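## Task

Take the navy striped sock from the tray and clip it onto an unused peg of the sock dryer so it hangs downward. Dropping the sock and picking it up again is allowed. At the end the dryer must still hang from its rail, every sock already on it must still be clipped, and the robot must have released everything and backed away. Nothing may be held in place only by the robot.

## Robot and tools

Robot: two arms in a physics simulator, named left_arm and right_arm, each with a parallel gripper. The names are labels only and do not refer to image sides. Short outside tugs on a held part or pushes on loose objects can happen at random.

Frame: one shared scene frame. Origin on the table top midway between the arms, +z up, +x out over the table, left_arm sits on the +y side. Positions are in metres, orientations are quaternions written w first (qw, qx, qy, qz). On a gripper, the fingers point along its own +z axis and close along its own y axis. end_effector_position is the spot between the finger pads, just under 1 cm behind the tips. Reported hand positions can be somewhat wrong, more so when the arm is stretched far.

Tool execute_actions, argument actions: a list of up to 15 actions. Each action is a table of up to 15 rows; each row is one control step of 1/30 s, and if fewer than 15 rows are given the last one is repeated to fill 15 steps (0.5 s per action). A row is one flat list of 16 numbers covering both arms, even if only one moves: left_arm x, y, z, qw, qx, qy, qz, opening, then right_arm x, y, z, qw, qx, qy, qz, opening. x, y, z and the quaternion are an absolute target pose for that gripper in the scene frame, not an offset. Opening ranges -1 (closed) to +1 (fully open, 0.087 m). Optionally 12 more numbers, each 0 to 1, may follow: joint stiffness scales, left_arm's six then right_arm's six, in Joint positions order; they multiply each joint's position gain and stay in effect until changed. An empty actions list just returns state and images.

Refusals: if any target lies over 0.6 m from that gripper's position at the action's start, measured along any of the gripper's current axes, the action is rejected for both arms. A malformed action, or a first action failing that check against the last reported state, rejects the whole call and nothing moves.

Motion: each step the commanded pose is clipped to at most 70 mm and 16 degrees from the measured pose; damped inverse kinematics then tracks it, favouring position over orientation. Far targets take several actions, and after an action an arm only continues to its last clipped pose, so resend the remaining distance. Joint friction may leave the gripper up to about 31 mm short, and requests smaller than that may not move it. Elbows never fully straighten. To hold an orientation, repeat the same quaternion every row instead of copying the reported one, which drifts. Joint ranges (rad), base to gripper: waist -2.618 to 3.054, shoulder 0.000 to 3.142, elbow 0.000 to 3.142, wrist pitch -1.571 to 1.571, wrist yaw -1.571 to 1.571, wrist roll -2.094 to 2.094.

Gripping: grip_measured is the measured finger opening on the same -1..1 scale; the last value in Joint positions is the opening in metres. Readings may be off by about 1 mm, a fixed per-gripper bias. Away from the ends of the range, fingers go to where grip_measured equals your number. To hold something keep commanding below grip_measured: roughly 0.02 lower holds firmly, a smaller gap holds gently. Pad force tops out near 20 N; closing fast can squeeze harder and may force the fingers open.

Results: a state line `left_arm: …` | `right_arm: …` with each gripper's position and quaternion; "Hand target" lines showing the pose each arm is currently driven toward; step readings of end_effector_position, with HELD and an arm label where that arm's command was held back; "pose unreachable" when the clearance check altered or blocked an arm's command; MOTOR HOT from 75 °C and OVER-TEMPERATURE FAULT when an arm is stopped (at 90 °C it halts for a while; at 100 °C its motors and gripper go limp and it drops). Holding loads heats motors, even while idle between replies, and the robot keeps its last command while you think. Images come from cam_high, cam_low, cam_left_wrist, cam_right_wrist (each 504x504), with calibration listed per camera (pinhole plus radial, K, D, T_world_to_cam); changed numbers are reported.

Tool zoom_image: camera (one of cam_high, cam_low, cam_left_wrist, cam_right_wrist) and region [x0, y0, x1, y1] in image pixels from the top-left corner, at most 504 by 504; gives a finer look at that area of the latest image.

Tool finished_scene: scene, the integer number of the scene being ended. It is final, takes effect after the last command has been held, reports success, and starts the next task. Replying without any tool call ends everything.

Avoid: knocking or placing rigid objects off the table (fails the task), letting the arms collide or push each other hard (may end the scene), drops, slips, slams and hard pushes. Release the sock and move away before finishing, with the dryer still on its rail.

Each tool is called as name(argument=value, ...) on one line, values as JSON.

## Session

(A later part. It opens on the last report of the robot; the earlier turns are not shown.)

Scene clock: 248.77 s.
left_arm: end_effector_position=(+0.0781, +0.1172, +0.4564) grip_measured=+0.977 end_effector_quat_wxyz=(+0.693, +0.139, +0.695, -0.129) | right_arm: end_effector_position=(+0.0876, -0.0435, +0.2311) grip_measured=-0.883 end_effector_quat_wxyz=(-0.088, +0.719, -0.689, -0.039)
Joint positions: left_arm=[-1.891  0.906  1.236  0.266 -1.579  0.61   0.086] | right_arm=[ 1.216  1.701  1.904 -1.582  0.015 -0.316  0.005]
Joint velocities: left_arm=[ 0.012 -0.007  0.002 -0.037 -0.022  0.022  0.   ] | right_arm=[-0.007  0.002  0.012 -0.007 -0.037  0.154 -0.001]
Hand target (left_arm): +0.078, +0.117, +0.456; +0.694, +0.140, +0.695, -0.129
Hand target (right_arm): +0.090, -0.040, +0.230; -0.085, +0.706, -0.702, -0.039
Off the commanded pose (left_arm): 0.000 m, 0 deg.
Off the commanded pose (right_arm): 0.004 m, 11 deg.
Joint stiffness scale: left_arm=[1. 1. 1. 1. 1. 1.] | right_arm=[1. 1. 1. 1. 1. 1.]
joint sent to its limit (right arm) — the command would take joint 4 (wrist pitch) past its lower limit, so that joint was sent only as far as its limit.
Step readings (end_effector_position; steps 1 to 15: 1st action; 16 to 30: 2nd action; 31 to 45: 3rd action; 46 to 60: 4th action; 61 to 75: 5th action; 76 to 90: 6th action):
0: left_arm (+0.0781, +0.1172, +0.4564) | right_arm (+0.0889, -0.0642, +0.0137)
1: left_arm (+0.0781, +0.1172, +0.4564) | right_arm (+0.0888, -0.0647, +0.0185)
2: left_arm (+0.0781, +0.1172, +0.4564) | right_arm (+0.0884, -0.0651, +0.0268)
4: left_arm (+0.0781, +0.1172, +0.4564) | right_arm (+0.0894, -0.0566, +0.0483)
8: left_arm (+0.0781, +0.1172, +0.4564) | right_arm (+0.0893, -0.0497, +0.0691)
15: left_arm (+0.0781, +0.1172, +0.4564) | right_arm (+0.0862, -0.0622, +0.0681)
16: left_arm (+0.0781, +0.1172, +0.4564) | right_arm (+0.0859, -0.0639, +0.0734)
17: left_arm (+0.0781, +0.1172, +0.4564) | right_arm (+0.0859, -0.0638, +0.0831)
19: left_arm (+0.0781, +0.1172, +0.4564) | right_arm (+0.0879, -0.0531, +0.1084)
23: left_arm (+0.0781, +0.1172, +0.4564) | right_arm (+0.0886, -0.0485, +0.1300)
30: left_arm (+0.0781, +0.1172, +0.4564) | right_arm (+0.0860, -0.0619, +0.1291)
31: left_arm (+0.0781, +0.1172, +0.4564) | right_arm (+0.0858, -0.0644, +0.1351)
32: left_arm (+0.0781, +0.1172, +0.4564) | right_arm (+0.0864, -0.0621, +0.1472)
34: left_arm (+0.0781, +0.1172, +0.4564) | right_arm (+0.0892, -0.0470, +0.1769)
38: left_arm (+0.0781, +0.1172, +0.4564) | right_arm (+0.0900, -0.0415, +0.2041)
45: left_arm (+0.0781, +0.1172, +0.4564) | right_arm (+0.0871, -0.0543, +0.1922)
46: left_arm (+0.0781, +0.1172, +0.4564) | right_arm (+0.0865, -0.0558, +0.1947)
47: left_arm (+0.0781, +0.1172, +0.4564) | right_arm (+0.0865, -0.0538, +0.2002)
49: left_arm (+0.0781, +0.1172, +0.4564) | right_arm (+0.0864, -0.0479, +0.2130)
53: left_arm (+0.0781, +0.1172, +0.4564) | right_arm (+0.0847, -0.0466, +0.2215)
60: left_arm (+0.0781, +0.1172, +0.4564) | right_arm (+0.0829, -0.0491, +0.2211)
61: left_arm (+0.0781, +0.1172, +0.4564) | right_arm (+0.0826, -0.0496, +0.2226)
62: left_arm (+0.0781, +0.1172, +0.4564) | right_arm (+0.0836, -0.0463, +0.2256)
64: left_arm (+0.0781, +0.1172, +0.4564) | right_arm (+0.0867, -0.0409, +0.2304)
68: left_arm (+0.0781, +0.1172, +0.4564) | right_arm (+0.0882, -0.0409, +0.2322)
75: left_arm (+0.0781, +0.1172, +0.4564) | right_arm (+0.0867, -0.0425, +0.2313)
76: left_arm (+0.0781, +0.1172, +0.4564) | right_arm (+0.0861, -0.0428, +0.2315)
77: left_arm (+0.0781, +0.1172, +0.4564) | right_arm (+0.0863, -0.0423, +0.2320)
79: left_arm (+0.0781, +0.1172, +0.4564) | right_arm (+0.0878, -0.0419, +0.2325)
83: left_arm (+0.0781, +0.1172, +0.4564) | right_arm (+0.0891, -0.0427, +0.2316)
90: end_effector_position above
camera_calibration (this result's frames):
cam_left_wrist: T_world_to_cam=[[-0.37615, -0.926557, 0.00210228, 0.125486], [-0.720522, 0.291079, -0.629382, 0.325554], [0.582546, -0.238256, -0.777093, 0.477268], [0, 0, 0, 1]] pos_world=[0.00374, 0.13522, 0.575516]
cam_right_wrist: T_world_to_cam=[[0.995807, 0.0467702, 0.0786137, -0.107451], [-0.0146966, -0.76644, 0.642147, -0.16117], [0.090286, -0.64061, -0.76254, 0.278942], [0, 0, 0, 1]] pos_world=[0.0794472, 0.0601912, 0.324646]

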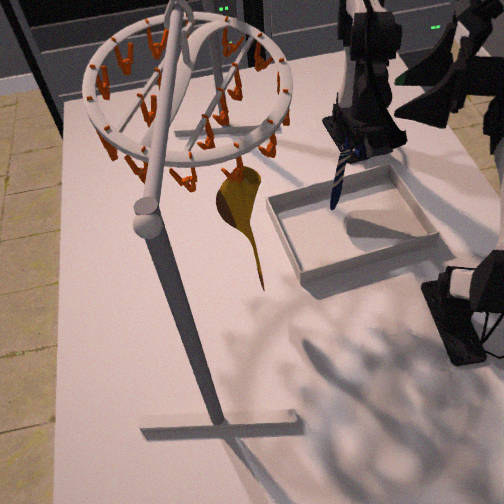

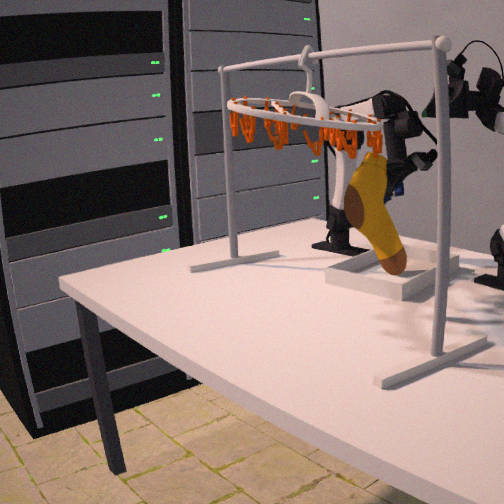

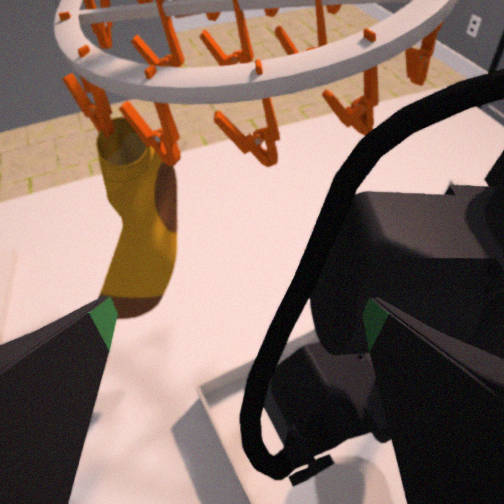

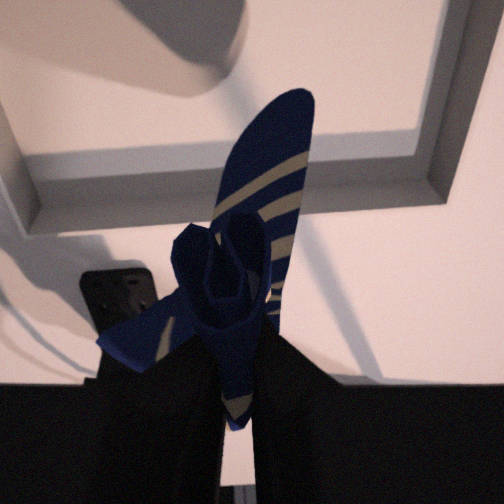

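execute_actions(actions=[[[0.078,0.117,0.456,0.694,0.14,0.695,-0.129,1,0.095,-0.04,0.25,0.16,-0.65,0.73,0.12,-1]],[[0.078,0.117,0.456,0.694,0.14,0.695,-0.129,1,0.10,-0.04,0.27,0.304,-0.563,0.733,0.233,-1]],[[0.078,0.117,0.456,0.694,0.14,0.695,-0.129,1,0.11,-0.04,0.29,0.44,-0.47,0.71,0.29,-1]],[[0.078,0.117,0.456,0.694,0.14,0.695,-0.129,1,0.12,-0.04,0.30,0.557,-0.383,0.663,0.321,-1]],[[0.078,0.117,0.456,0.694,0.14,0.695,-0.129,1,0.12,-0.04,0.31,0.67,-0.30,0.60,0.33,-1]],[[0.078,0.117,0.456,0.694,0.14,0.695,-0.129,1,0.12,-0.04,0.31,0.757,-0.22,0.53,0.314,-1]],[[0.078,0.117,0.456,0.694,0.14,0.695,-0.129,1,0.12,-0.04,0.31,0.757,-0.22,0.53,0.314,-1]]])

Scene clock: 261.67 s.
left_arm: end_effector_position=(+0.0781, +0.1172, +0.4564) grip_measured=+0.977 end_effector_quat_wxyz=(+0.693, +0.139, +0.695, -0.129) | right_arm: end_effector_position=(+0.1211, -0.0432, +0.3220) grip_measured=-0.883 end_effector_quat_wxyz=(+0.759, -0.210, +0.525, +0.323)
Joint positions: left_arm=[-1.891  0.906  1.236  0.266 -1.579  0.61   0.086] | right_arm=[ 1.485  0.798  0.398  0.899  0.721 -0.324  0.005]
Joint velocities: left_arm=[-0.017 -0.002 -0.022  0.037  0.037 -0.022  0.001] | right_arm=[-0.012  0.007 -0.007 -0.007  0.051 -0.095  0.   ]
Hand target (left_arm): +0.078, +0.117, +0.456; +0.694, +0.140, +0.695, -0.129
Hand target (right_arm): +0.120, -0.040, +0.310; +0.757, -0.220, +0.530, +0.314
Off the commanded pose (left_arm): 0.000 m, 0 deg.
Off the commanded pose (right_arm): 0.012 m, 2 deg.
Joint stiffness scale: left_arm=[1. 1. 1. 1. 1. 1.] | right_arm=[1. 1. 1. 1. 1. 1.]
Step readings (end_effector_position; steps 1 to 15: 1st action; 16 to 30: 2nd action; 31 to 45: 3rd action; 46 to 60: 4th action; 61 to 75: 5th action; 76 to 90: 6th action; 91 to 105: 7th action):
0: left_arm (+0.0781, +0.1172, +0.4564) | right_arm (+0.0868, -0.0436, +0.2311)
1: left_arm (+0.0781, +0.1172, +0.4564) | right_arm (+0.0868, -0.0425, +0.2314)
2: left_arm (+0.0781, +0.1172, +0.4564) | right_arm (+0.0884, -0.0429, +0.2318)
4: left_arm (+0.0781, +0.1172, +0.4564) | right_arm (+0.0946, -0.0479, +0.2393)
8: left_arm (+0.0781, +0.1172, +0.4564) | right_arm (+0.0968, -0.0477, +0.2556)
15: left_arm (+0.0781, +0.1172, +0.4564) | right_arm (+0.0960, -0.0428, +0.2536)
16: left_arm (+0.0781, +0.1172, +0.4564) | right_arm (+0.0963, -0.0407, +0.2531)
17: left_arm (+0.0781, +0.1172, +0.4564) | right_arm (+0.0967, -0.0422, +0.2508)
19: left_arm (+0.0781, +0.1172, +0.4564) | right_arm (+0.0971, -0.0534, +0.2514)
23: left_arm (+0.0781, +0.1172, +0.4564) | right_arm (+0.0950, -0.0607, +0.2663)
30: left_arm (+0.0781, +0.1172, +0.4564) | right_arm (+0.0985, -0.0467, +0.2690)
31: left_arm (+0.0781, +0.1172, +0.4564) | right_arm (+0.0998, -0.0439, +0.2697)
32: left_arm (+0.0781, +0.1172, +0.4564) | right_arm (+0.1010, -0.0439, +0.2685)
34: left_arm (+0.0781, +0.1172, +0.4564) | right_arm (+0.1001, -0.0506, +0.2678)
38: left_arm (+0.0781, +0.1172, +0.4564) | right_arm (+0.1020, -0.0545, +0.2800)
45: left_arm (+0.0781, +0.1172, +0.4564) | right_arm (+0.1085, -0.0431, +0.2878)
46: left_arm (+0.0781, +0.1172, +0.4564) | right_arm (+0.1108, -0.0408, +0.2889)
47: left_arm (+0.0781, +0.1172, +0.4564) | right_arm (+0.1120, -0.0412, +0.2869)
49: left_arm (+0.0781, +0.1172, +0.4564) | right_arm (+0.1103, -0.0474, +0.2783)
53: left_arm (+0.0781, +0.1172, +0.4564) | right_arm (+0.1110, -0.0471, +0.2806)
60: left_arm (+0.0781, +0.1172, +0.4564) | right_arm (+0.1188, -0.0402, +0.2963)
61: left_arm (+0.0781, +0.1172, +0.4564) | right_arm (+0.1198, -0.0389, +0.2987)
62: left_arm (+0.0781, +0.1172, +0.4564) | right_arm (+0.1161, -0.0383, +0.2978)
64: left_arm (+0.0781, +0.1172, +0.4564) | right_arm (+0.1080, -0.0395, +0.2892)
68: left_arm (+0.0781, +0.1172, +0.4564) | right_arm (+0.1087, -0.0380, +0.2842)
75: left_arm (+0.0781, +0.1172, +0.4564) | right_arm (+0.1177, -0.0393, +0.3077)
76: left_arm (+0.0781, +0.1172, +0.4564) | right_arm (+0.1185, -0.0392, +0.3102)
77: left_arm (+0.0781, +0.1172, +0.4564) | right_arm (+0.1153, -0.0382, +0.3091)
79: left_arm (+0.0781, +0.1172, +0.4564) | right_arm (+0.1100, -0.0362, +0.2950)
83: left_arm (+0.0781, +0.1172, +0.4564) | right_arm (+0.1127, -0.0362, +0.2862)
90: left_arm (+0.0781, +0.1172, +0.4564) | right_arm (+0.1189, -0.0384, +0.3101)
91: left_arm (+0.0781, +0.1172, +0.4564) | right_arm (+0.1193, -0.0387, +0.3116)
92: left_arm (+0.0781, +0.1172, +0.4564) | right_arm (+0.1194, -0.0391, +0.3127)
94: left_arm (+0.0781, +0.1172, +0.4564) | right_arm (+0.1197, -0.0400, +0.3146)
98: left_arm (+0.0781, +0.1172, +0.4564) | right_arm (+0.1205, -0.0416, +0.3185)
105: end_effector_position above
camera_calibration (this result's frames):
cam_left_wrist: T_world_to_cam=[[-0.37615, -0.926557, 0.00210228, 0.125486], [-0.720522, 0.291079, -0.629382, 0.325554], [0.582546, -0.238256, -0.777093, 0.477268], [0, 0, 0, 1]] pos_world=[0.00374, 0.13522, 0.575516]
cam_right_wrist: T_world_to_cam=[[0.705057, -0.709075, -0.0103875, -0.116765], [-0.351949, -0.337163, -0.873185, 0.328518], [0.615652, 0.619301, -0.487277, 0.247613], [0, 0, 0, 1]] pos_world=[0.0455041, -0.125378, 0.4063]

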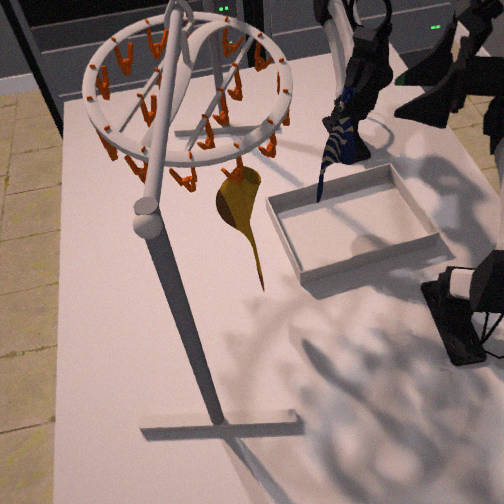

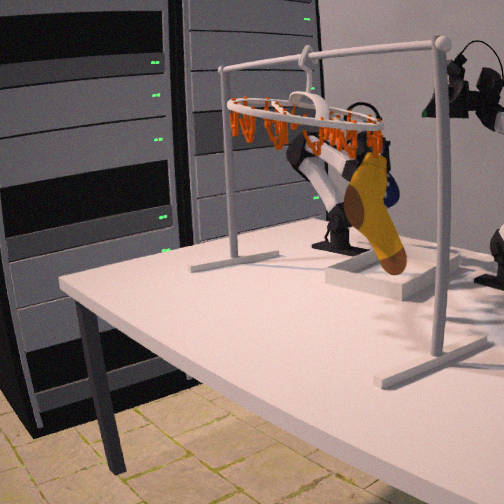

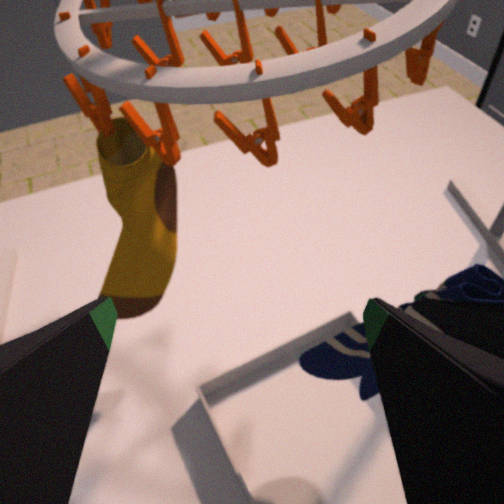

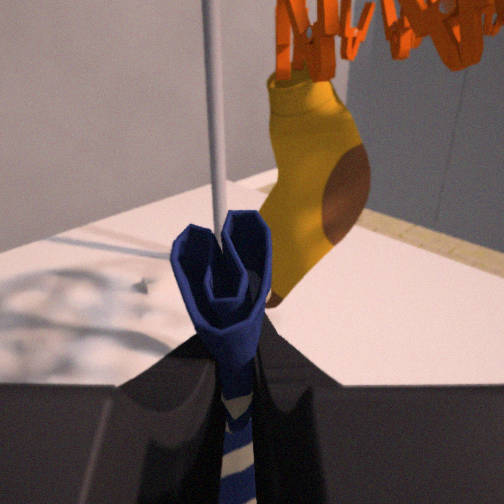

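zoom_image(camera="cam_right_wrist", region=[150, 0, 490, 340])

zoom_image(camera="cam_left_wrist", region=[60, 50, 400, 200])

Region (150, 0, 490, 340) of cam_right_wrist's 504x504 image, scaled by 1.482, with more detail than that image has.

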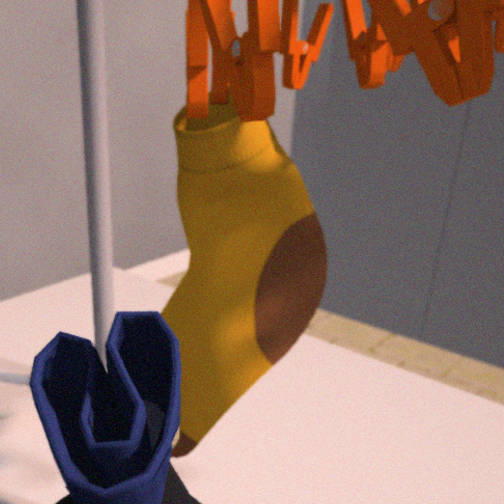

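Region (60, 50, 400, 200) of cam_left_wrist's 504x504 image, scaled by 1.482, with more detail than that image has; it fills the top 222 rows of this view, and the rest is white.

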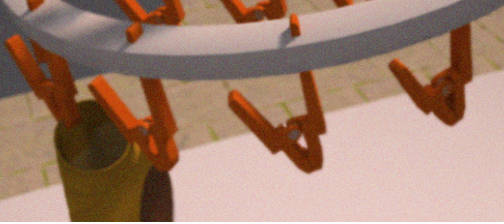

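execute_actions(actions=[[[0.078,0.10,0.456,0.67,0.13,0.72,-0.11,1,0.11,-0.08,0.28,0.757,-0.22,0.53,0.314,-1]],[[0.09,0.06,0.456,0.64,0.11,0.755,-0.09,1,0.10,-0.11,0.25,0.757,-0.22,0.53,0.314,-1]],[[0.11,0.02,0.456,0.604,0.1035,0.786,-0.0795,1,0.10,-0.11,0.25,0.757,-0.22,0.53,0.314,-1]],[[0.125,-0.012,0.456,0.604,0.1035,0.786,-0.0795,1,0.10,-0.11,0.25,0.757,-0.22,0.53,0.314,-1]],[[0.125,-0.012,0.456,0.604,0.1035,0.786,-0.0795,1,0.10,-0.11,0.25,0.757,-0.22,0.53,0.314,-1]]])

Scene clock: 301.73 s.
left_arm: end_effector_position=(+0.1228, -0.0175, +0.4531) grip_measured=+0.977 end_effector_quat_wxyz=(+0.708, +0.083, +0.699, -0.059) | right_arm: end_effector_position=(+0.1002, -0.1062, +0.2536) grip_measured=-0.883 end_effector_quat_wxyz=(+0.756, -0.225, +0.530, +0.310)
Joint positions: left_arm=[-1.553  1.45   1.677 -0.173 -1.42   0.09   0.086] | right_arm=[ 1.724  0.396  0.063  0.931  0.929 -0.511  0.005]
Joint velocities: left_arm=[ 0.027 -0.007  0.354 -0.974  0.125 -0.652  0.   ] | right_arm=[-0.007 -0.007 -0.007  0.022 -0.037 -0.051 -0.001]
Hand target (left_arm): +0.125, -0.011, +0.456; +0.701, +0.088, +0.704, -0.072
Hand target (right_arm): +0.100, -0.109, +0.250; +0.757, -0.220, +0.530, +0.314
Off the commanded pose (left_arm): 0.007 m, 16 deg.
Off the commanded pose (right_arm): 0.005 m, 1 deg.
Joint stiffness scale: left_arm=[1. 1. 1. 1. 1. 1.] | right_arm=[1. 1. 1. 1. 1. 1.]
Step readings (end_effector_position; steps 1 to 15: 1st action; 16 to 30: 2nd action; 31 to 45: 3rd action; 46 to 60: 4th action; 61 to 75: 5th action):
0: left_arm (+0.0781, +0.1172, +0.4564) | right_arm (+0.1213, -0.0438, +0.3230)
1: left_arm (+0.0784, +0.1163, +0.4565) | right_arm (+0.1204, -0.0462, +0.3193)
2: left_arm (+0.0793, +0.1146, +0.4575) | right_arm (+0.1184, -0.0522, +0.3099)
4: left_arm (+0.0785, +0.1081, +0.4566) | right_arm (+0.1153, -0.0629, +0.2902)
8: left_arm (+0.0755, +0.0985, +0.4526) | right_arm (+0.1094, -0.0715, +0.2826)
15: left_arm (+0.0754, +0.0979, +0.4524) | right_arm (+0.1097, -0.0748, +0.2834)
16: left_arm (+0.0776, +0.0961, +0.4535) | right_arm (+0.1088, -0.0769, +0.2807)
17: left_arm (+0.0830, +0.0926, +0.4577) | right_arm (+0.1070, -0.0820, +0.2740)
19: left_arm (+0.0876, +0.0789, +0.4587) | right_arm (+0.1042, -0.0910, +0.2594)
23: left_arm (+0.0856, +0.0562, +0.4473) | right_arm (+0.0982, -0.0997, +0.2547)
30: left_arm (+0.0853, +0.0548, +0.4495) | right_arm (+0.0984, -0.1042, +0.2548)
31: left_arm (+0.0882, +0.0532, +0.4510) | right_arm (+0.0986, -0.1045, +0.2546)
32: left_arm (+0.0952, +0.0499, +0.4554) | right_arm (+0.0989, -0.1048, +0.2544)
34: left_arm (+0.1053, +0.0401, +0.4573) | right_arm (+0.0994, -0.1052, +0.2541)
38: left_arm (+0.1066, +0.0208, +0.4491) | right_arm (+0.0997, -0.1057, +0.2537)
45: left_arm (+0.1064, +0.0184, +0.4510) | right_arm (+0.1000, -0.1060, +0.2537)
46: left_arm (+0.1081, +0.0165, +0.4523) | right_arm (+0.1000, -0.1060, +0.2537)
47: left_arm (+0.1124, +0.0131, +0.4557) | right_arm (+0.1001, -0.1061, +0.2537)
49: left_arm (+0.1200, +0.0058, +0.4576) | right_arm (+0.1001, -0.1061, +0.2536)
53: left_arm (+0.1223, -0.0070, +0.4530) | right_arm (+0.1002, -0.1062, +0.2536)
60: left_arm (+0.1219, -0.0119, +0.4536) | right_arm (+0.1002, -0.1062, +0.2536)
61: left_arm (+0.1218, -0.0126, +0.4534) | right_arm (+0.1002, -0.1062, +0.2536)
62: left_arm (+0.1217, -0.0133, +0.4531) | right_arm (+0.1002, -0.1062, +0.2536)
64: left_arm (+0.1215, -0.0147, +0.4519) | right_arm (+0.1002, -0.1062, +0.2536)
68: left_arm (+0.1218, -0.0168, +0.4508) | right_arm (+0.1002, -0.1062, +0.2536)
75: end_effector_position above
camera_calibration (this result's frames):
cam_left_wrist: T_world_to_cam=[[-0.20302, -0.978972, -0.0199022, 0.00530215], [-0.750294, 0.168592, -0.639246, 0.400913], [0.62916, -0.114847, -0.768744, 0.409232], [0, 0, 0, 1]] pos_world=[0.0444066, -0.0154009, 0.570983]
cam_right_wrist: T_world_to_cam=[[0.702485, -0.711398, 0.0206824, -0.155267], [-0.348776, -0.369447, -0.861316, 0.233429], [0.620379, 0.597848, -0.507649, 0.268552], [0, 0, 0, 1]] pos_world=[0.0238827, -0.18477, 0.340598]

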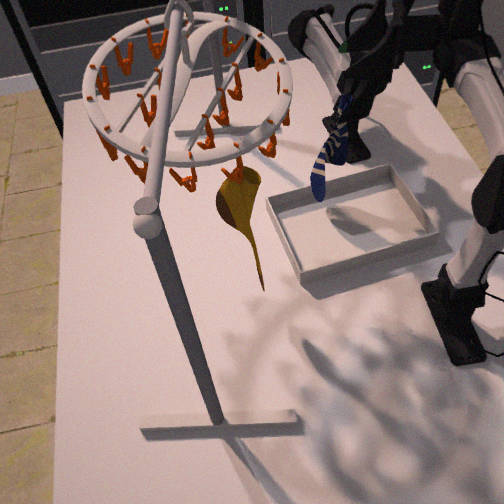

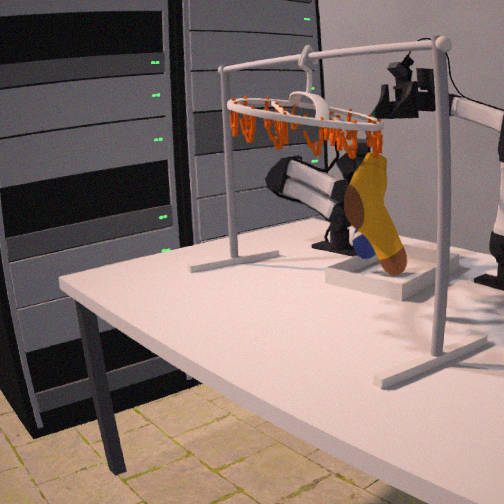

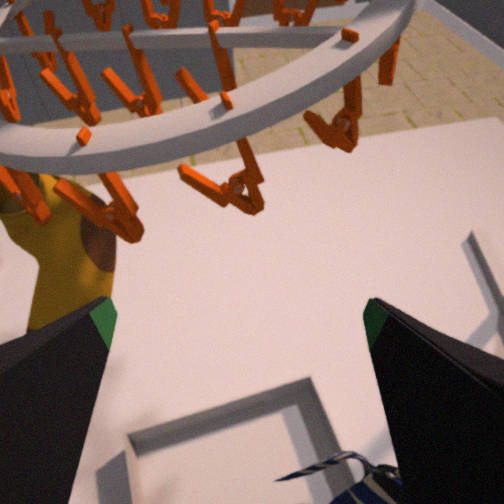

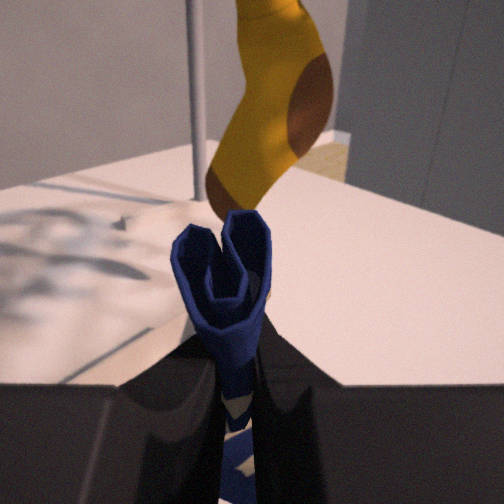

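execute_actions(actions=[[[0.135,0.02,0.455,0.62,0.11,0.77,-0.085,0.7,0.10,-0.11,0.25,0.757,-0.22,0.53,0.314,-1]],[[0.15,0.055,0.452,0.5665,0.128,0.809,-0.09,0.45,0.10,-0.11,0.25,0.757,-0.22,0.53,0.314,-1]],[[0.174,0.062,0.443,0.5665,0.128,0.809,-0.09,0.45,0.10,-0.11,0.25,0.757,-0.22,0.53,0.314,-1]],[[0.174,0.062,0.443,0.5665,0.128,0.809,-0.09,0.45,0.10,-0.11,0.25,0.757,-0.22,0.53,0.314,-1]]])

Scene clock: 316.17 s.
left_arm: end_effector_position=(+0.1729, +0.0598, +0.4466) grip_measured=+0.450 end_effector_quat_wxyz=(+0.569, +0.124, +0.807, -0.093) | right_arm: end_effector_position=(+0.1002, -0.1062, +0.2536) grip_measured=-0.883 end_effector_quat_wxyz=(+0.757, -0.224, +0.530, +0.311)
Joint positions: left_arm=[-1.185  1.485  2.202 -1.258 -0.863 -0.438  0.063] | right_arm=[ 1.724  0.396  0.063  0.932  0.929 -0.511  0.005]
Joint velocities: left_arm=[-0.002 -0.007 -0.002  0.037 -0.007  0.037 -0.   ] | right_arm=[-0.002 -0.017 -0.002  0.022 -0.051 -0.066  0.   ]
Hand target (left_arm): +0.174, +0.062, +0.443; +0.566, +0.128, +0.809, -0.090
Hand target (right_arm): +0.100, -0.109, +0.250; +0.757, -0.220, +0.530, +0.314
Off the commanded pose (left_arm): 0.004 m, 1 deg.
Off the commanded pose (right_arm): 0.005 m, 1 deg.
Joint stiffness scale: left_arm=[1. 1. 1. 1. 1. 1.] | right_arm=[1. 1. 1. 1. 1. 1.]
Step readings (end_effector_position; steps 1 to 15: 1st action; 16 to 30: 2nd action; 31 to 45: 3rd action; 46 to 60: 4th action):
0: left_arm (+0.1224, -0.0152, +0.4499) | right_arm (+0.1002, -0.1062, +0.2536)
1: left_arm (+0.1234, -0.0135, +0.4497) | right_arm (+0.1002, -0.1062, +0.2536)
2: left_arm (+0.1261, -0.0089, +0.4480) | right_arm (+0.1002, -0.1062, +0.2536)
4: left_arm (+0.1327, +0.0053, +0.4507) | right_arm (+0.1002, -0.1062, +0.2536)
8: left_arm (+0.1365, +0.0223, +0.4677) | right_arm (+0.1002, -0.1062, +0.2536)
15: left_arm (+0.1362, +0.0267, +0.4752) | right_arm (+0.1002, -0.1062, +0.2536)
16: left_arm (+0.1380, +0.0264, +0.4722) | right_arm (+0.1002, -0.1062, +0.2536)
17: left_arm (+0.1433, +0.0306, +0.4657) | right_arm (+0.1002, -0.1062, +0.2536)
19: left_arm (+0.1531, +0.0429, +0.4588) | right_arm (+0.1002, -0.1062, +0.2536)
23: left_arm (+0.1547, +0.0574, +0.4678) | right_arm (+0.1002, -0.1062, +0.2536)
30: left_arm (+0.1518, +0.0584, +0.4692) | right_arm (+0.1002, -0.1062, +0.2536)
31: left_arm (+0.1546, +0.0571, +0.4656) | right_arm (+0.1002, -0.1062, +0.2536)
32: left_arm (+0.1621, +0.0597, +0.4600) | right_arm (+0.1002, -0.1062, +0.2536)
34: left_arm (+0.1741, +0.0651, +0.4501) | right_arm (+0.1002, -0.1062, +0.2536)
38: left_arm (+0.1763, +0.0605, +0.4407) | right_arm (+0.1002, -0.1062, +0.2536)
45: left_arm (+0.1738, +0.0602, +0.4446) | right_arm (+0.1002, -0.1062, +0.2536)
46: left_arm (+0.1736, +0.0605, +0.4453) | right_arm (+0.1002, -0.1062, +0.2536)
47: left_arm (+0.1734, +0.0607, +0.4459) | right_arm (+0.1002, -0.1062, +0.2536)
49: left_arm (+0.1731, +0.0607, +0.4465) | right_arm (+0.1002, -0.1062, +0.2536)
53: left_arm (+0.1730, +0.0602, +0.4465) | right_arm (+0.1002, -0.1062, +0.2536)
60: end_effector_position above
camera_calibration (this result's frames):
cam_left_wrist: T_world_to_cam=[[-0.30514, -0.95196, 0.0257352, 0.0867056], [-0.899094, 0.279078, -0.337262, 0.30553], [0.313877, -0.126051, -0.941059, 0.513747], [0, 0, 0, 1]] pos_world=[0.139904, 0.0620317, 0.584278]
cam_right_wrist: T_world_to_cam=[[0.702487, -0.711406, 0.0203557, -0.155206], [-0.348853, -0.369127, -0.861421, 0.233542], [0.620334, 0.598036, -0.507483, 0.268575], [0, 0, 0, 1]] pos_world=[0.023896, -0.184825, 0.340635]

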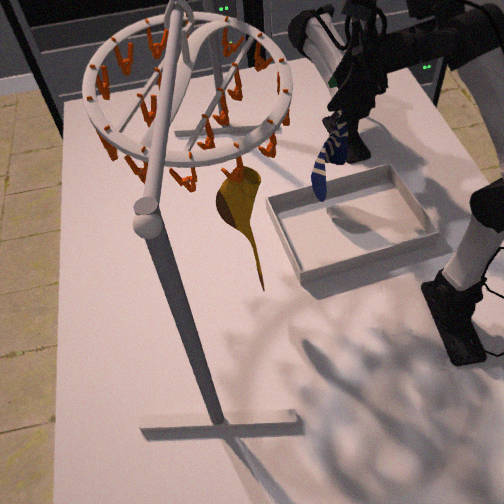

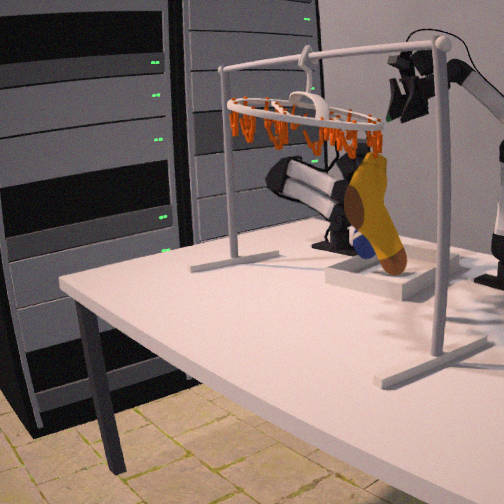

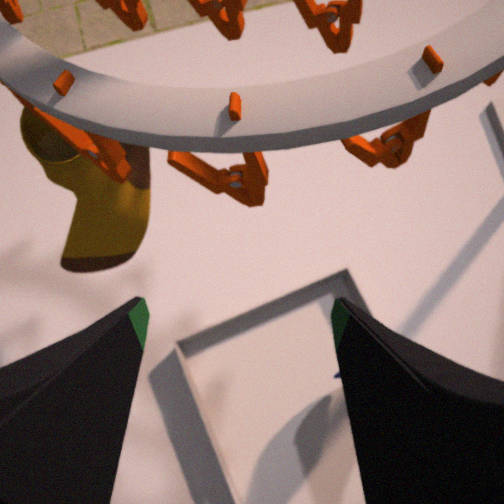

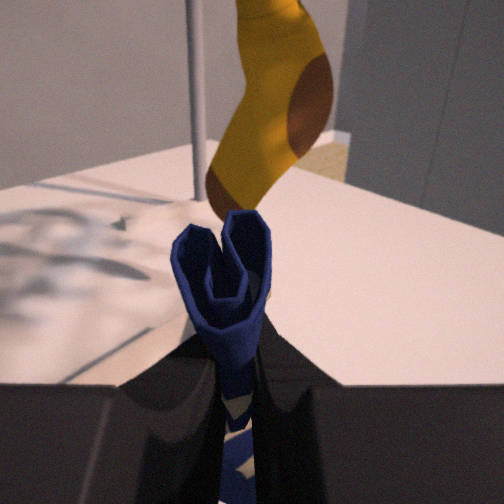

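execute_actions(actions=[[[0.19,0.062,0.432,0.5665,0.128,0.809,-0.09,0.45,0.10,-0.11,0.25,0.757,-0.22,0.53,0.314,-1]],[[0.208,0.057,0.424,0.5665,0.128,0.809,-0.09,0.45,0.10,-0.11,0.25,0.757,-0.22,0.53,0.314,-1]],[[0.208,0.057,0.424,0.5665,0.128,0.809,-0.09,0.45,0.10,-0.11,0.25,0.757,-0.22,0.53,0.314,-1]]])

zoom_image(camera="cam_low", region=[310, 80, 430, 200])

Scene clock: 325.93 s.
left_arm: end_effector_position=(+0.2074, +0.0551, +0.4284) grip_measured=+0.450 end_effector_quat_wxyz=(+0.569, +0.123, +0.807, -0.093) | right_arm: end_effector_position=(+0.1002, -0.1062, +0.2536) grip_measured=-0.883 end_effector_quat_wxyz=(+0.757, -0.224, +0.530, +0.311)
Joint positions: left_arm=[-1.045  1.441  2.021 -1.052 -0.742 -0.342  0.063] | right_arm=[ 1.724  0.396  0.063  0.932  0.929 -0.511  0.005]
Joint velocities: left_arm=[-0.007  0.002  0.007  0.022  0.007  0.081 -0.   ] | right_arm=[-0.007 -0.022  0.007 -0.051  0.007 -0.037  0.   ]
Hand target (left_arm): +0.208, +0.057, +0.424; +0.566, +0.128, +0.809, -0.090
Hand target (right_arm): +0.100, -0.109, +0.250; +0.757, -0.220, +0.530, +0.314
Off the commanded pose (left_arm): 0.005 m, 1 deg.
Off the commanded pose (right_arm): 0.005 m, 1 deg.
Joint stiffness scale: left_arm=[1. 1. 1. 1. 1. 1.] | right_arm=[1. 1. 1. 1. 1. 1.]
Step readings (end_effector_position; steps 1 to 15: 1st action; 16 to 30: 2nd action; 31 to 45: 3rd action):
0: left_arm (+0.1729, +0.0597, +0.4467) | right_arm (+0.1002, -0.1062, +0.2536)
1: left_arm (+0.1750, +0.0595, +0.4453) | right_arm (+0.1002, -0.1062, +0.2536)
2: left_arm (+0.1797, +0.0622, +0.4418) | right_arm (+0.1002, -0.1062, +0.2536)
4: left_arm (+0.1874, +0.0671, +0.4345) | right_arm (+0.1002, -0.1062, +0.2536)
8: left_arm (+0.1901, +0.0624, +0.4287) | right_arm (+0.1002, -0.1062, +0.2536)
15: left_arm (+0.1900, +0.0595, +0.4324) | right_arm (+0.1002, -0.1062, +0.2536)
16: left_arm (+0.1918, +0.0592, +0.4324) | right_arm (+0.1002, -0.1062, +0.2536)
17: left_arm (+0.1964, +0.0609, +0.4318) | right_arm (+0.1002, -0.1062, +0.2536)
19: left_arm (+0.2045, +0.0636, +0.4287) | right_arm (+0.1002, -0.1062, +0.2536)
23: left_arm (+0.2069, +0.0598, +0.4250) | right_arm (+0.1002, -0.1062, +0.2536)
30: left_arm (+0.2073, +0.0563, +0.4274) | right_arm (+0.1002, -0.1062, +0.2536)
31: left_arm (+0.2073, +0.0560, +0.4277) | right_arm (+0.1002, -0.1062, +0.2536)
32: left_arm (+0.2073, +0.0558, +0.4278) | right_arm (+0.1002, -0.1062, +0.2536)
34: left_arm (+0.2074, +0.0556, +0.4281) | right_arm (+0.1002, -0.1062, +0.2536)
38: left_arm (+0.2074, +0.0553, +0.4283) | right_arm (+0.1002, -0.1062, +0.2536)
45: end_effector_position above
camera_calibration (this result's frames):
cam_left_wrist: T_world_to_cam=[[-0.303342, -0.952517, 0.026375, 0.0925991], [-0.899487, 0.2771, -0.337845, 0.332137], [0.314494, -0.126207, -0.940832, 0.484938], [0, 0, 0, 1]] pos_world=[0.174332, 0.0573696, 0.566014]
cam_right_wrist: T_world_to_cam=[[0.702487, -0.711406, 0.0203557, -0.155206], [-0.348853, -0.369127, -0.861421, 0.233542], [0.620334, 0.598036, -0.507483, 0.268575], [0, 0, 0, 1]] pos_world=[0.023896, -0.184825, 0.340635]

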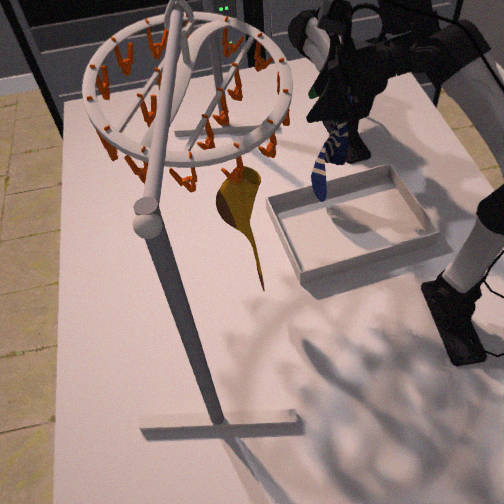

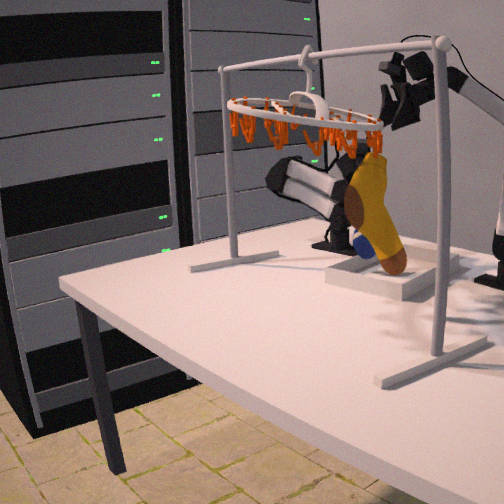

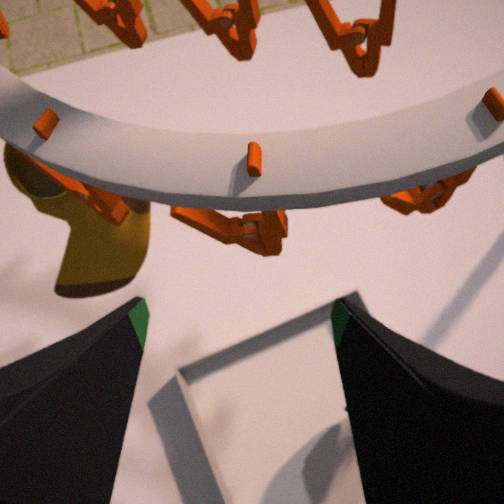

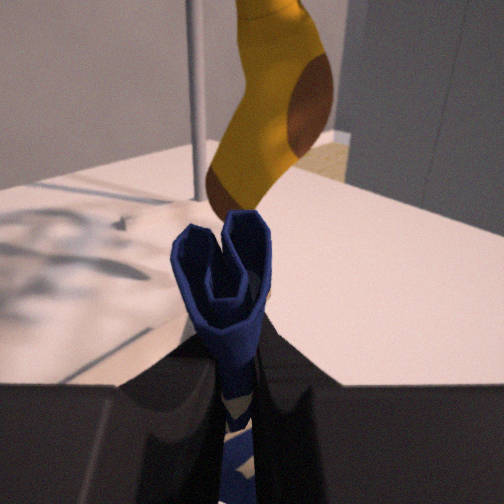

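Region (310, 80, 430, 200) of cam_low's 504x504 image, scaled by 4.200, with more detail than that image has.

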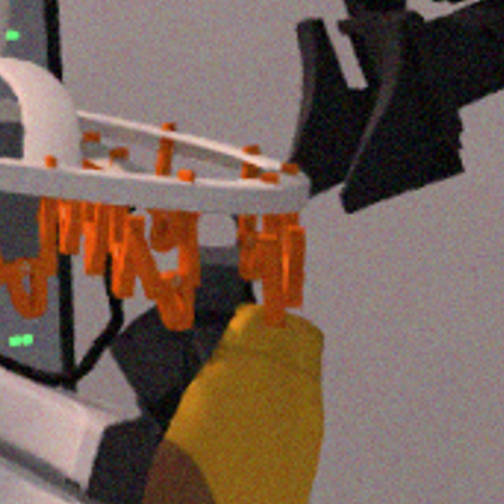

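execute_actions(actions=[[[0.20,0.059,0.40,0.5665,0.128,0.809,-0.09,0.45,0.10,-0.11,0.25,0.757,-0.22,0.53,0.314,-1]],[[0.20,0.059,0.398,0.5665,0.128,0.809,-0.09,0.45,0.10,-0.11,0.25,0.757,-0.22,0.53,0.314,-1]]])

zoom_image(camera="cam_low", region=[310, 80, 430, 200])

Scene clock: 339.83 s.
left_arm: end_effector_position=(+0.2025, +0.0578, +0.4005) grip_measured=+0.450 end_effector_quat_wxyz=(+0.566, +0.128, +0.810, -0.091) | right_arm: end_effector_position=(+0.1002, -0.1062, +0.2536) grip_measured=-0.883 end_effector_quat_wxyz=(+0.757, -0.224, +0.530, +0.311)
Joint positions: left_arm=[-1.057  1.35   1.814 -0.952 -0.748 -0.349  0.063] | right_arm=[ 1.724  0.396  0.063  0.932  0.929 -0.511  0.005]
Joint velocities: left_arm=[-0.022  0.007 -0.027 -0.007  0.007 -0.007  0.002] | right_arm=[ 0.002 -0.007  0.012 -0.007 -0.022 -0.081 -0.001]
Hand target (left_arm): +0.200, +0.059, +0.398; +0.566, +0.128, +0.809, -0.090
Hand target (right_arm): +0.100, -0.109, +0.250; +0.757, -0.220, +0.530, +0.314
Off the commanded pose (left_arm): 0.004 m, 0 deg.
Off the commanded pose (right_arm): 0.005 m, 1 deg.
Joint stiffness scale: left_arm=[1. 1. 1. 1. 1. 1.] | right_arm=[1. 1. 1. 1. 1. 1.]
Step readings (end_effector_position; steps 1 to 15: 1st action; 16 to 30: 2nd action):
0: left_arm (+0.2074, +0.0551, +0.4284) | right_arm (+0.1002, -0.1062, +0.2536)
1: left_arm (+0.2076, +0.0545, +0.4262) | right_arm (+0.1002, -0.1062, +0.2536)
2: left_arm (+0.2058, +0.0565, +0.4187) | right_arm (+0.1002, -0.1062, +0.2536)
4: left_arm (+0.2022, +0.0610, +0.4037) | right_arm (+0.1002, -0.1062, +0.2536)
8: left_arm (+0.2013, +0.0597, +0.3954) | right_arm (+0.1002, -0.1062, +0.2536)
15: left_arm (+0.2022, +0.0583, +0.4010) | right_arm (+0.1002, -0.1062, +0.2536)
16: left_arm (+0.2023, +0.0583, +0.4014) | right_arm (+0.1002, -0.1062, +0.2536)
17: left_arm (+0.2022, +0.0585, +0.4013) | right_arm (+0.1002, -0.1062, +0.2536)
19: left_arm (+0.2022, +0.0586, +0.4008) | right_arm (+0.1002, -0.1062, +0.2536)
23: left_arm (+0.2024, +0.0581, +0.4002) | right_arm (+0.1002, -0.1062, +0.2536)
30: end_effector_position above
camera_calibration (this result's frames):
cam_left_wrist: T_world_to_cam=[[-0.307352, -0.951401, 0.0192675, 0.0980404], [-0.900571, 0.284271, -0.32888, 0.31379], [0.30742, -0.118434, -0.944175, 0.462868], [0, 0, 0, 1]] pos_world=[0.170429, 0.0588934, 0.538339]
cam_right_wrist: T_world_to_cam=[[0.702487, -0.711406, 0.0203557, -0.155206], [-0.348853, -0.369127, -0.861421, 0.233542], [0.620334, 0.598036, -0.507483, 0.268575], [0, 0, 0, 1]] pos_world=[0.023896, -0.184825, 0.340635]

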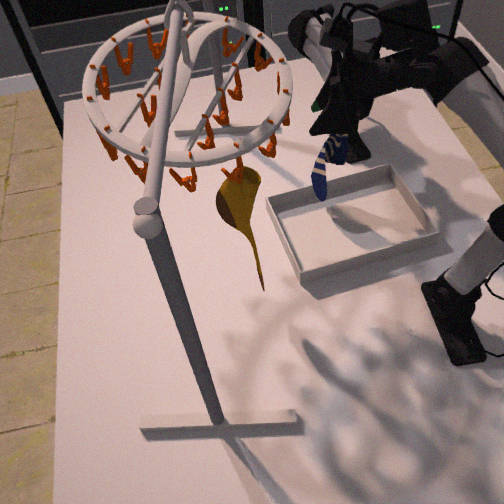

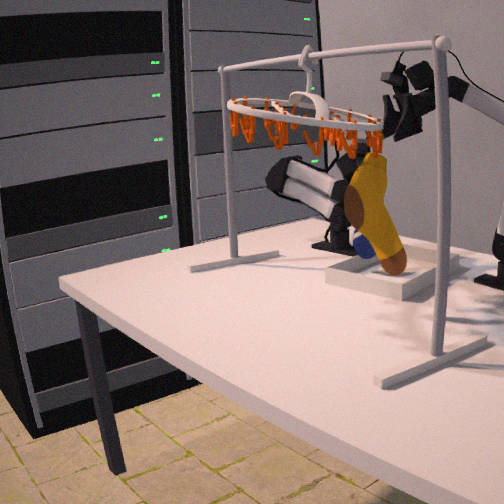

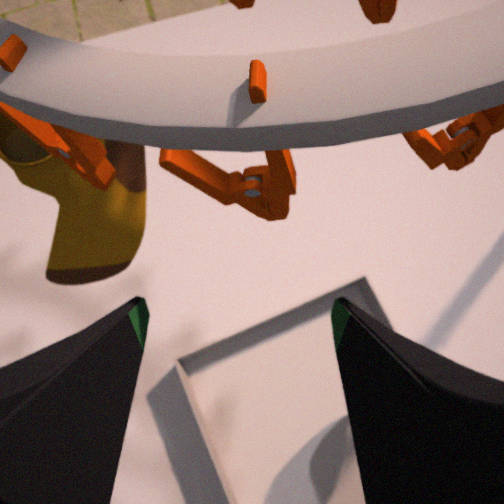

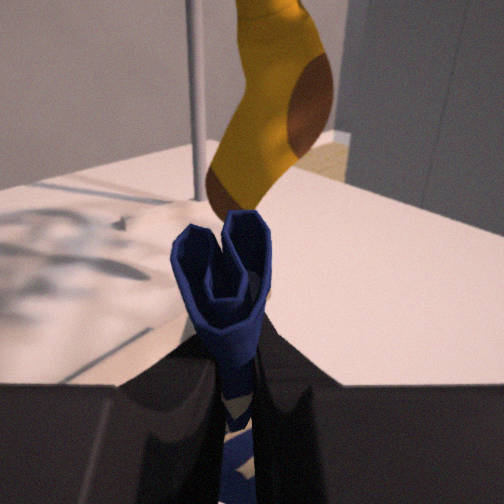

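Region (310, 80, 430, 200) of cam_low's 504x504 image, scaled by 4.200, with more detail than that image has.

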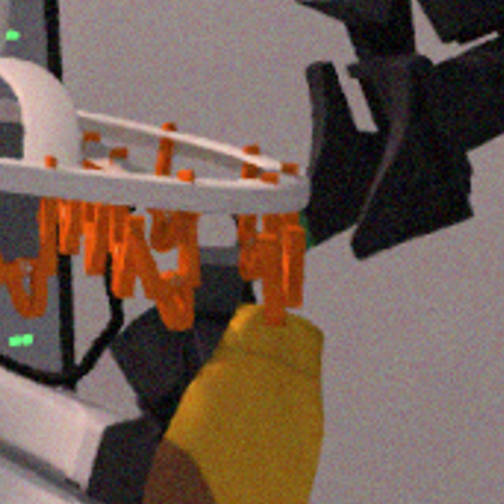

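execute_actions(actions=[[[0.225,0.052,0.394,0.5665,0.128,0.809,-0.09,0.45,0.10,-0.11,0.25,0.757,-0.22,0.53,0.314,-1]],[[0.243,0.045,0.394,0.5665,0.128,0.809,-0.09,0.45,0.10,-0.11,0.25,0.757,-0.22,0.53,0.314,-1]],[[0.243,0.045,0.394,0.5665,0.128,0.809,-0.09,0.45,0.10,-0.11,0.25,0.757,-0.22,0.53,0.314,-1]]])

zoom_image(camera="cam_low", region=[310, 80, 430, 200])

Scene clock: 351.70 s.
left_arm: end_effector_position=(+0.2404, +0.0459, +0.3935) grip_measured=+0.450 end_effector_quat_wxyz=(+0.566, +0.126, +0.809, -0.089) | right_arm: end_effector_position=(+0.1002, -0.1062, +0.2536) grip_measured=-0.883 end_effector_quat_wxyz=(+0.757, -0.224, +0.530, +0.311)
Joint positions: left_arm=[-0.942  1.417  1.814 -0.842 -0.65  -0.282  0.063] | right_arm=[ 1.724  0.396  0.063  0.932  0.929 -0.511  0.005]
Joint velocities: left_arm=[-0.002 -0.017 -0.002 -0.051 -0.095 -0.022 -0.   ] | right_arm=[-0.012  0.012 -0.012  0.007 -0.051  0.051 -0.   ]
Hand target (left_arm): +0.243, +0.045, +0.394; +0.566, +0.128, +0.809, -0.090
Hand target (right_arm): +0.100, -0.109, +0.250; +0.757, -0.220, +0.530, +0.314
Off the commanded pose (left_arm): 0.003 m, 0 deg.
Off the commanded pose (right_arm): 0.005 m, 1 deg.
Joint stiffness scale: left_arm=[1. 1. 1. 1. 1. 1.] | right_arm=[1. 1. 1. 1. 1. 1.]
Step readings (end_effector_position; steps 1 to 15: 1st action; 16 to 30: 2nd action; 31 to 45: 3rd action):
0: left_arm (+0.2026, +0.0577, +0.4006) | right_arm (+0.1002, -0.1062, +0.2536)
1: left_arm (+0.2044, +0.0578, +0.4012) | right_arm (+0.1002, -0.1062, +0.2536)
2: left_arm (+0.2092, +0.0593, +0.4025) | right_arm (+0.1002, -0.1062, +0.2536)
4: left_arm (+0.2179, +0.0628, +0.4043) | right_arm (+0.1002, -0.1062, +0.2536)
8: left_arm (+0.2207, +0.0599, +0.4062) | right_arm (+0.1002, -0.1062, +0.2536)
15: left_arm (+0.2208, +0.0575, +0.4078) | right_arm (+0.1002, -0.1062, +0.2536)
16: left_arm (+0.2225, +0.0569, +0.4072) | right_arm (+0.1002, -0.1062, +0.2536)
17: left_arm (+0.2267, +0.0569, +0.4070) | right_arm (+0.1002, -0.1062, +0.2536)
19: left_arm (+0.2350, +0.0565, +0.4031) | right_arm (+0.1002, -0.1062, +0.2536)
23: left_arm (+0.2401, +0.0489, +0.3940) | right_arm (+0.1002, -0.1062, +0.2536)
30: left_arm (+0.2404, +0.0466, +0.3932) | right_arm (+0.1002, -0.1062, +0.2536)
31: left_arm (+0.2404, +0.0465, +0.3932) | right_arm (+0.1002, -0.1062, +0.2536)
32: left_arm (+0.2404, +0.0464, +0.3933) | right_arm (+0.1002, -0.1062, +0.2536)
34: left_arm (+0.2404, +0.0461, +0.3934) | right_arm (+0.1002, -0.1062, +0.2536)
38: left_arm (+0.2404, +0.0460, +0.3935) | right_arm (+0.1002, -0.1062, +0.2536)
45: end_effector_position above
camera_calibration (this result's frames):
cam_left_wrist: T_world_to_cam=[[-0.303641, -0.952619, 0.0178757, 0.0981283], [-0.901249, 0.281079, -0.329766, 0.349651], [0.309117, -0.116241, -0.943894, 0.442652], [0, 0, 0, 1]] pos_world=[0.208087, 0.0466538, 0.531365]
cam_right_wrist: T_world_to_cam=[[0.702487, -0.711406, 0.0203557, -0.155206], [-0.348853, -0.369127, -0.861421, 0.233542], [0.620334, 0.598036, -0.507483, 0.268575], [0, 0, 0, 1]] pos_world=[0.023896, -0.184825, 0.340635]

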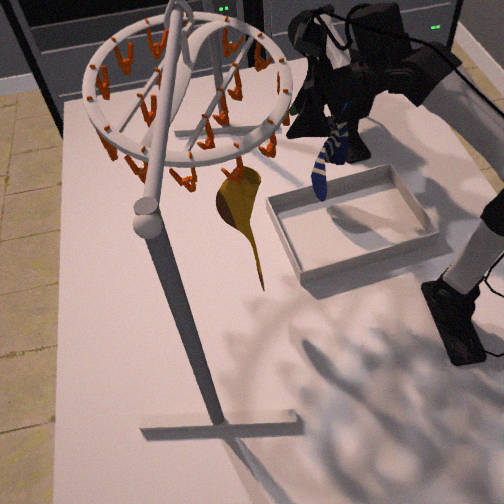

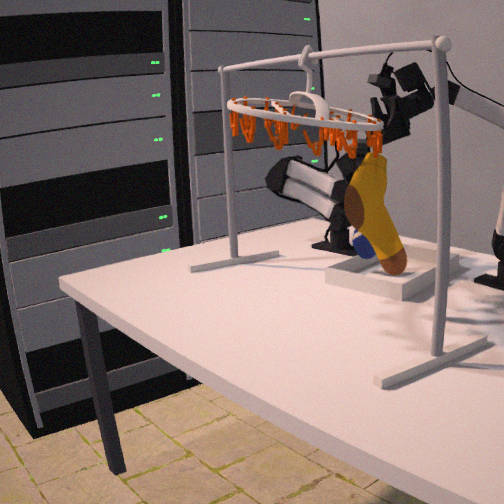

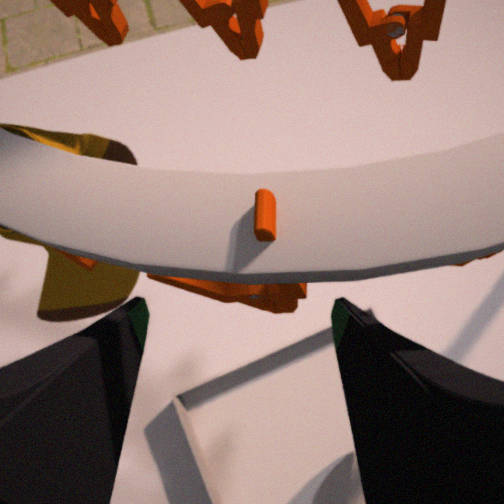

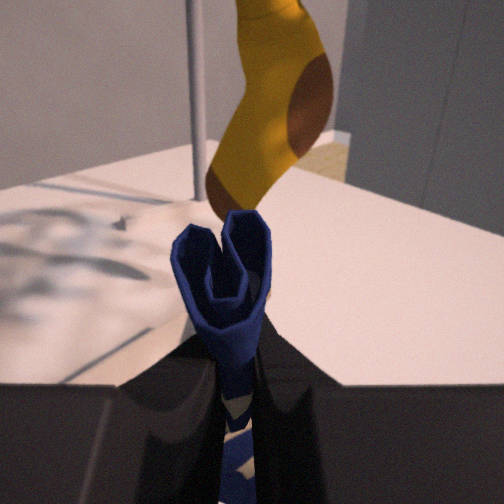

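Region (310, 80, 430, 200) of cam_low's 504x504 image, scaled by 4.200, with more detail than that image has.

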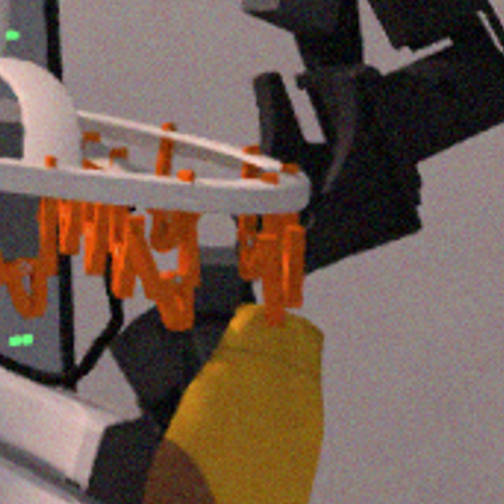

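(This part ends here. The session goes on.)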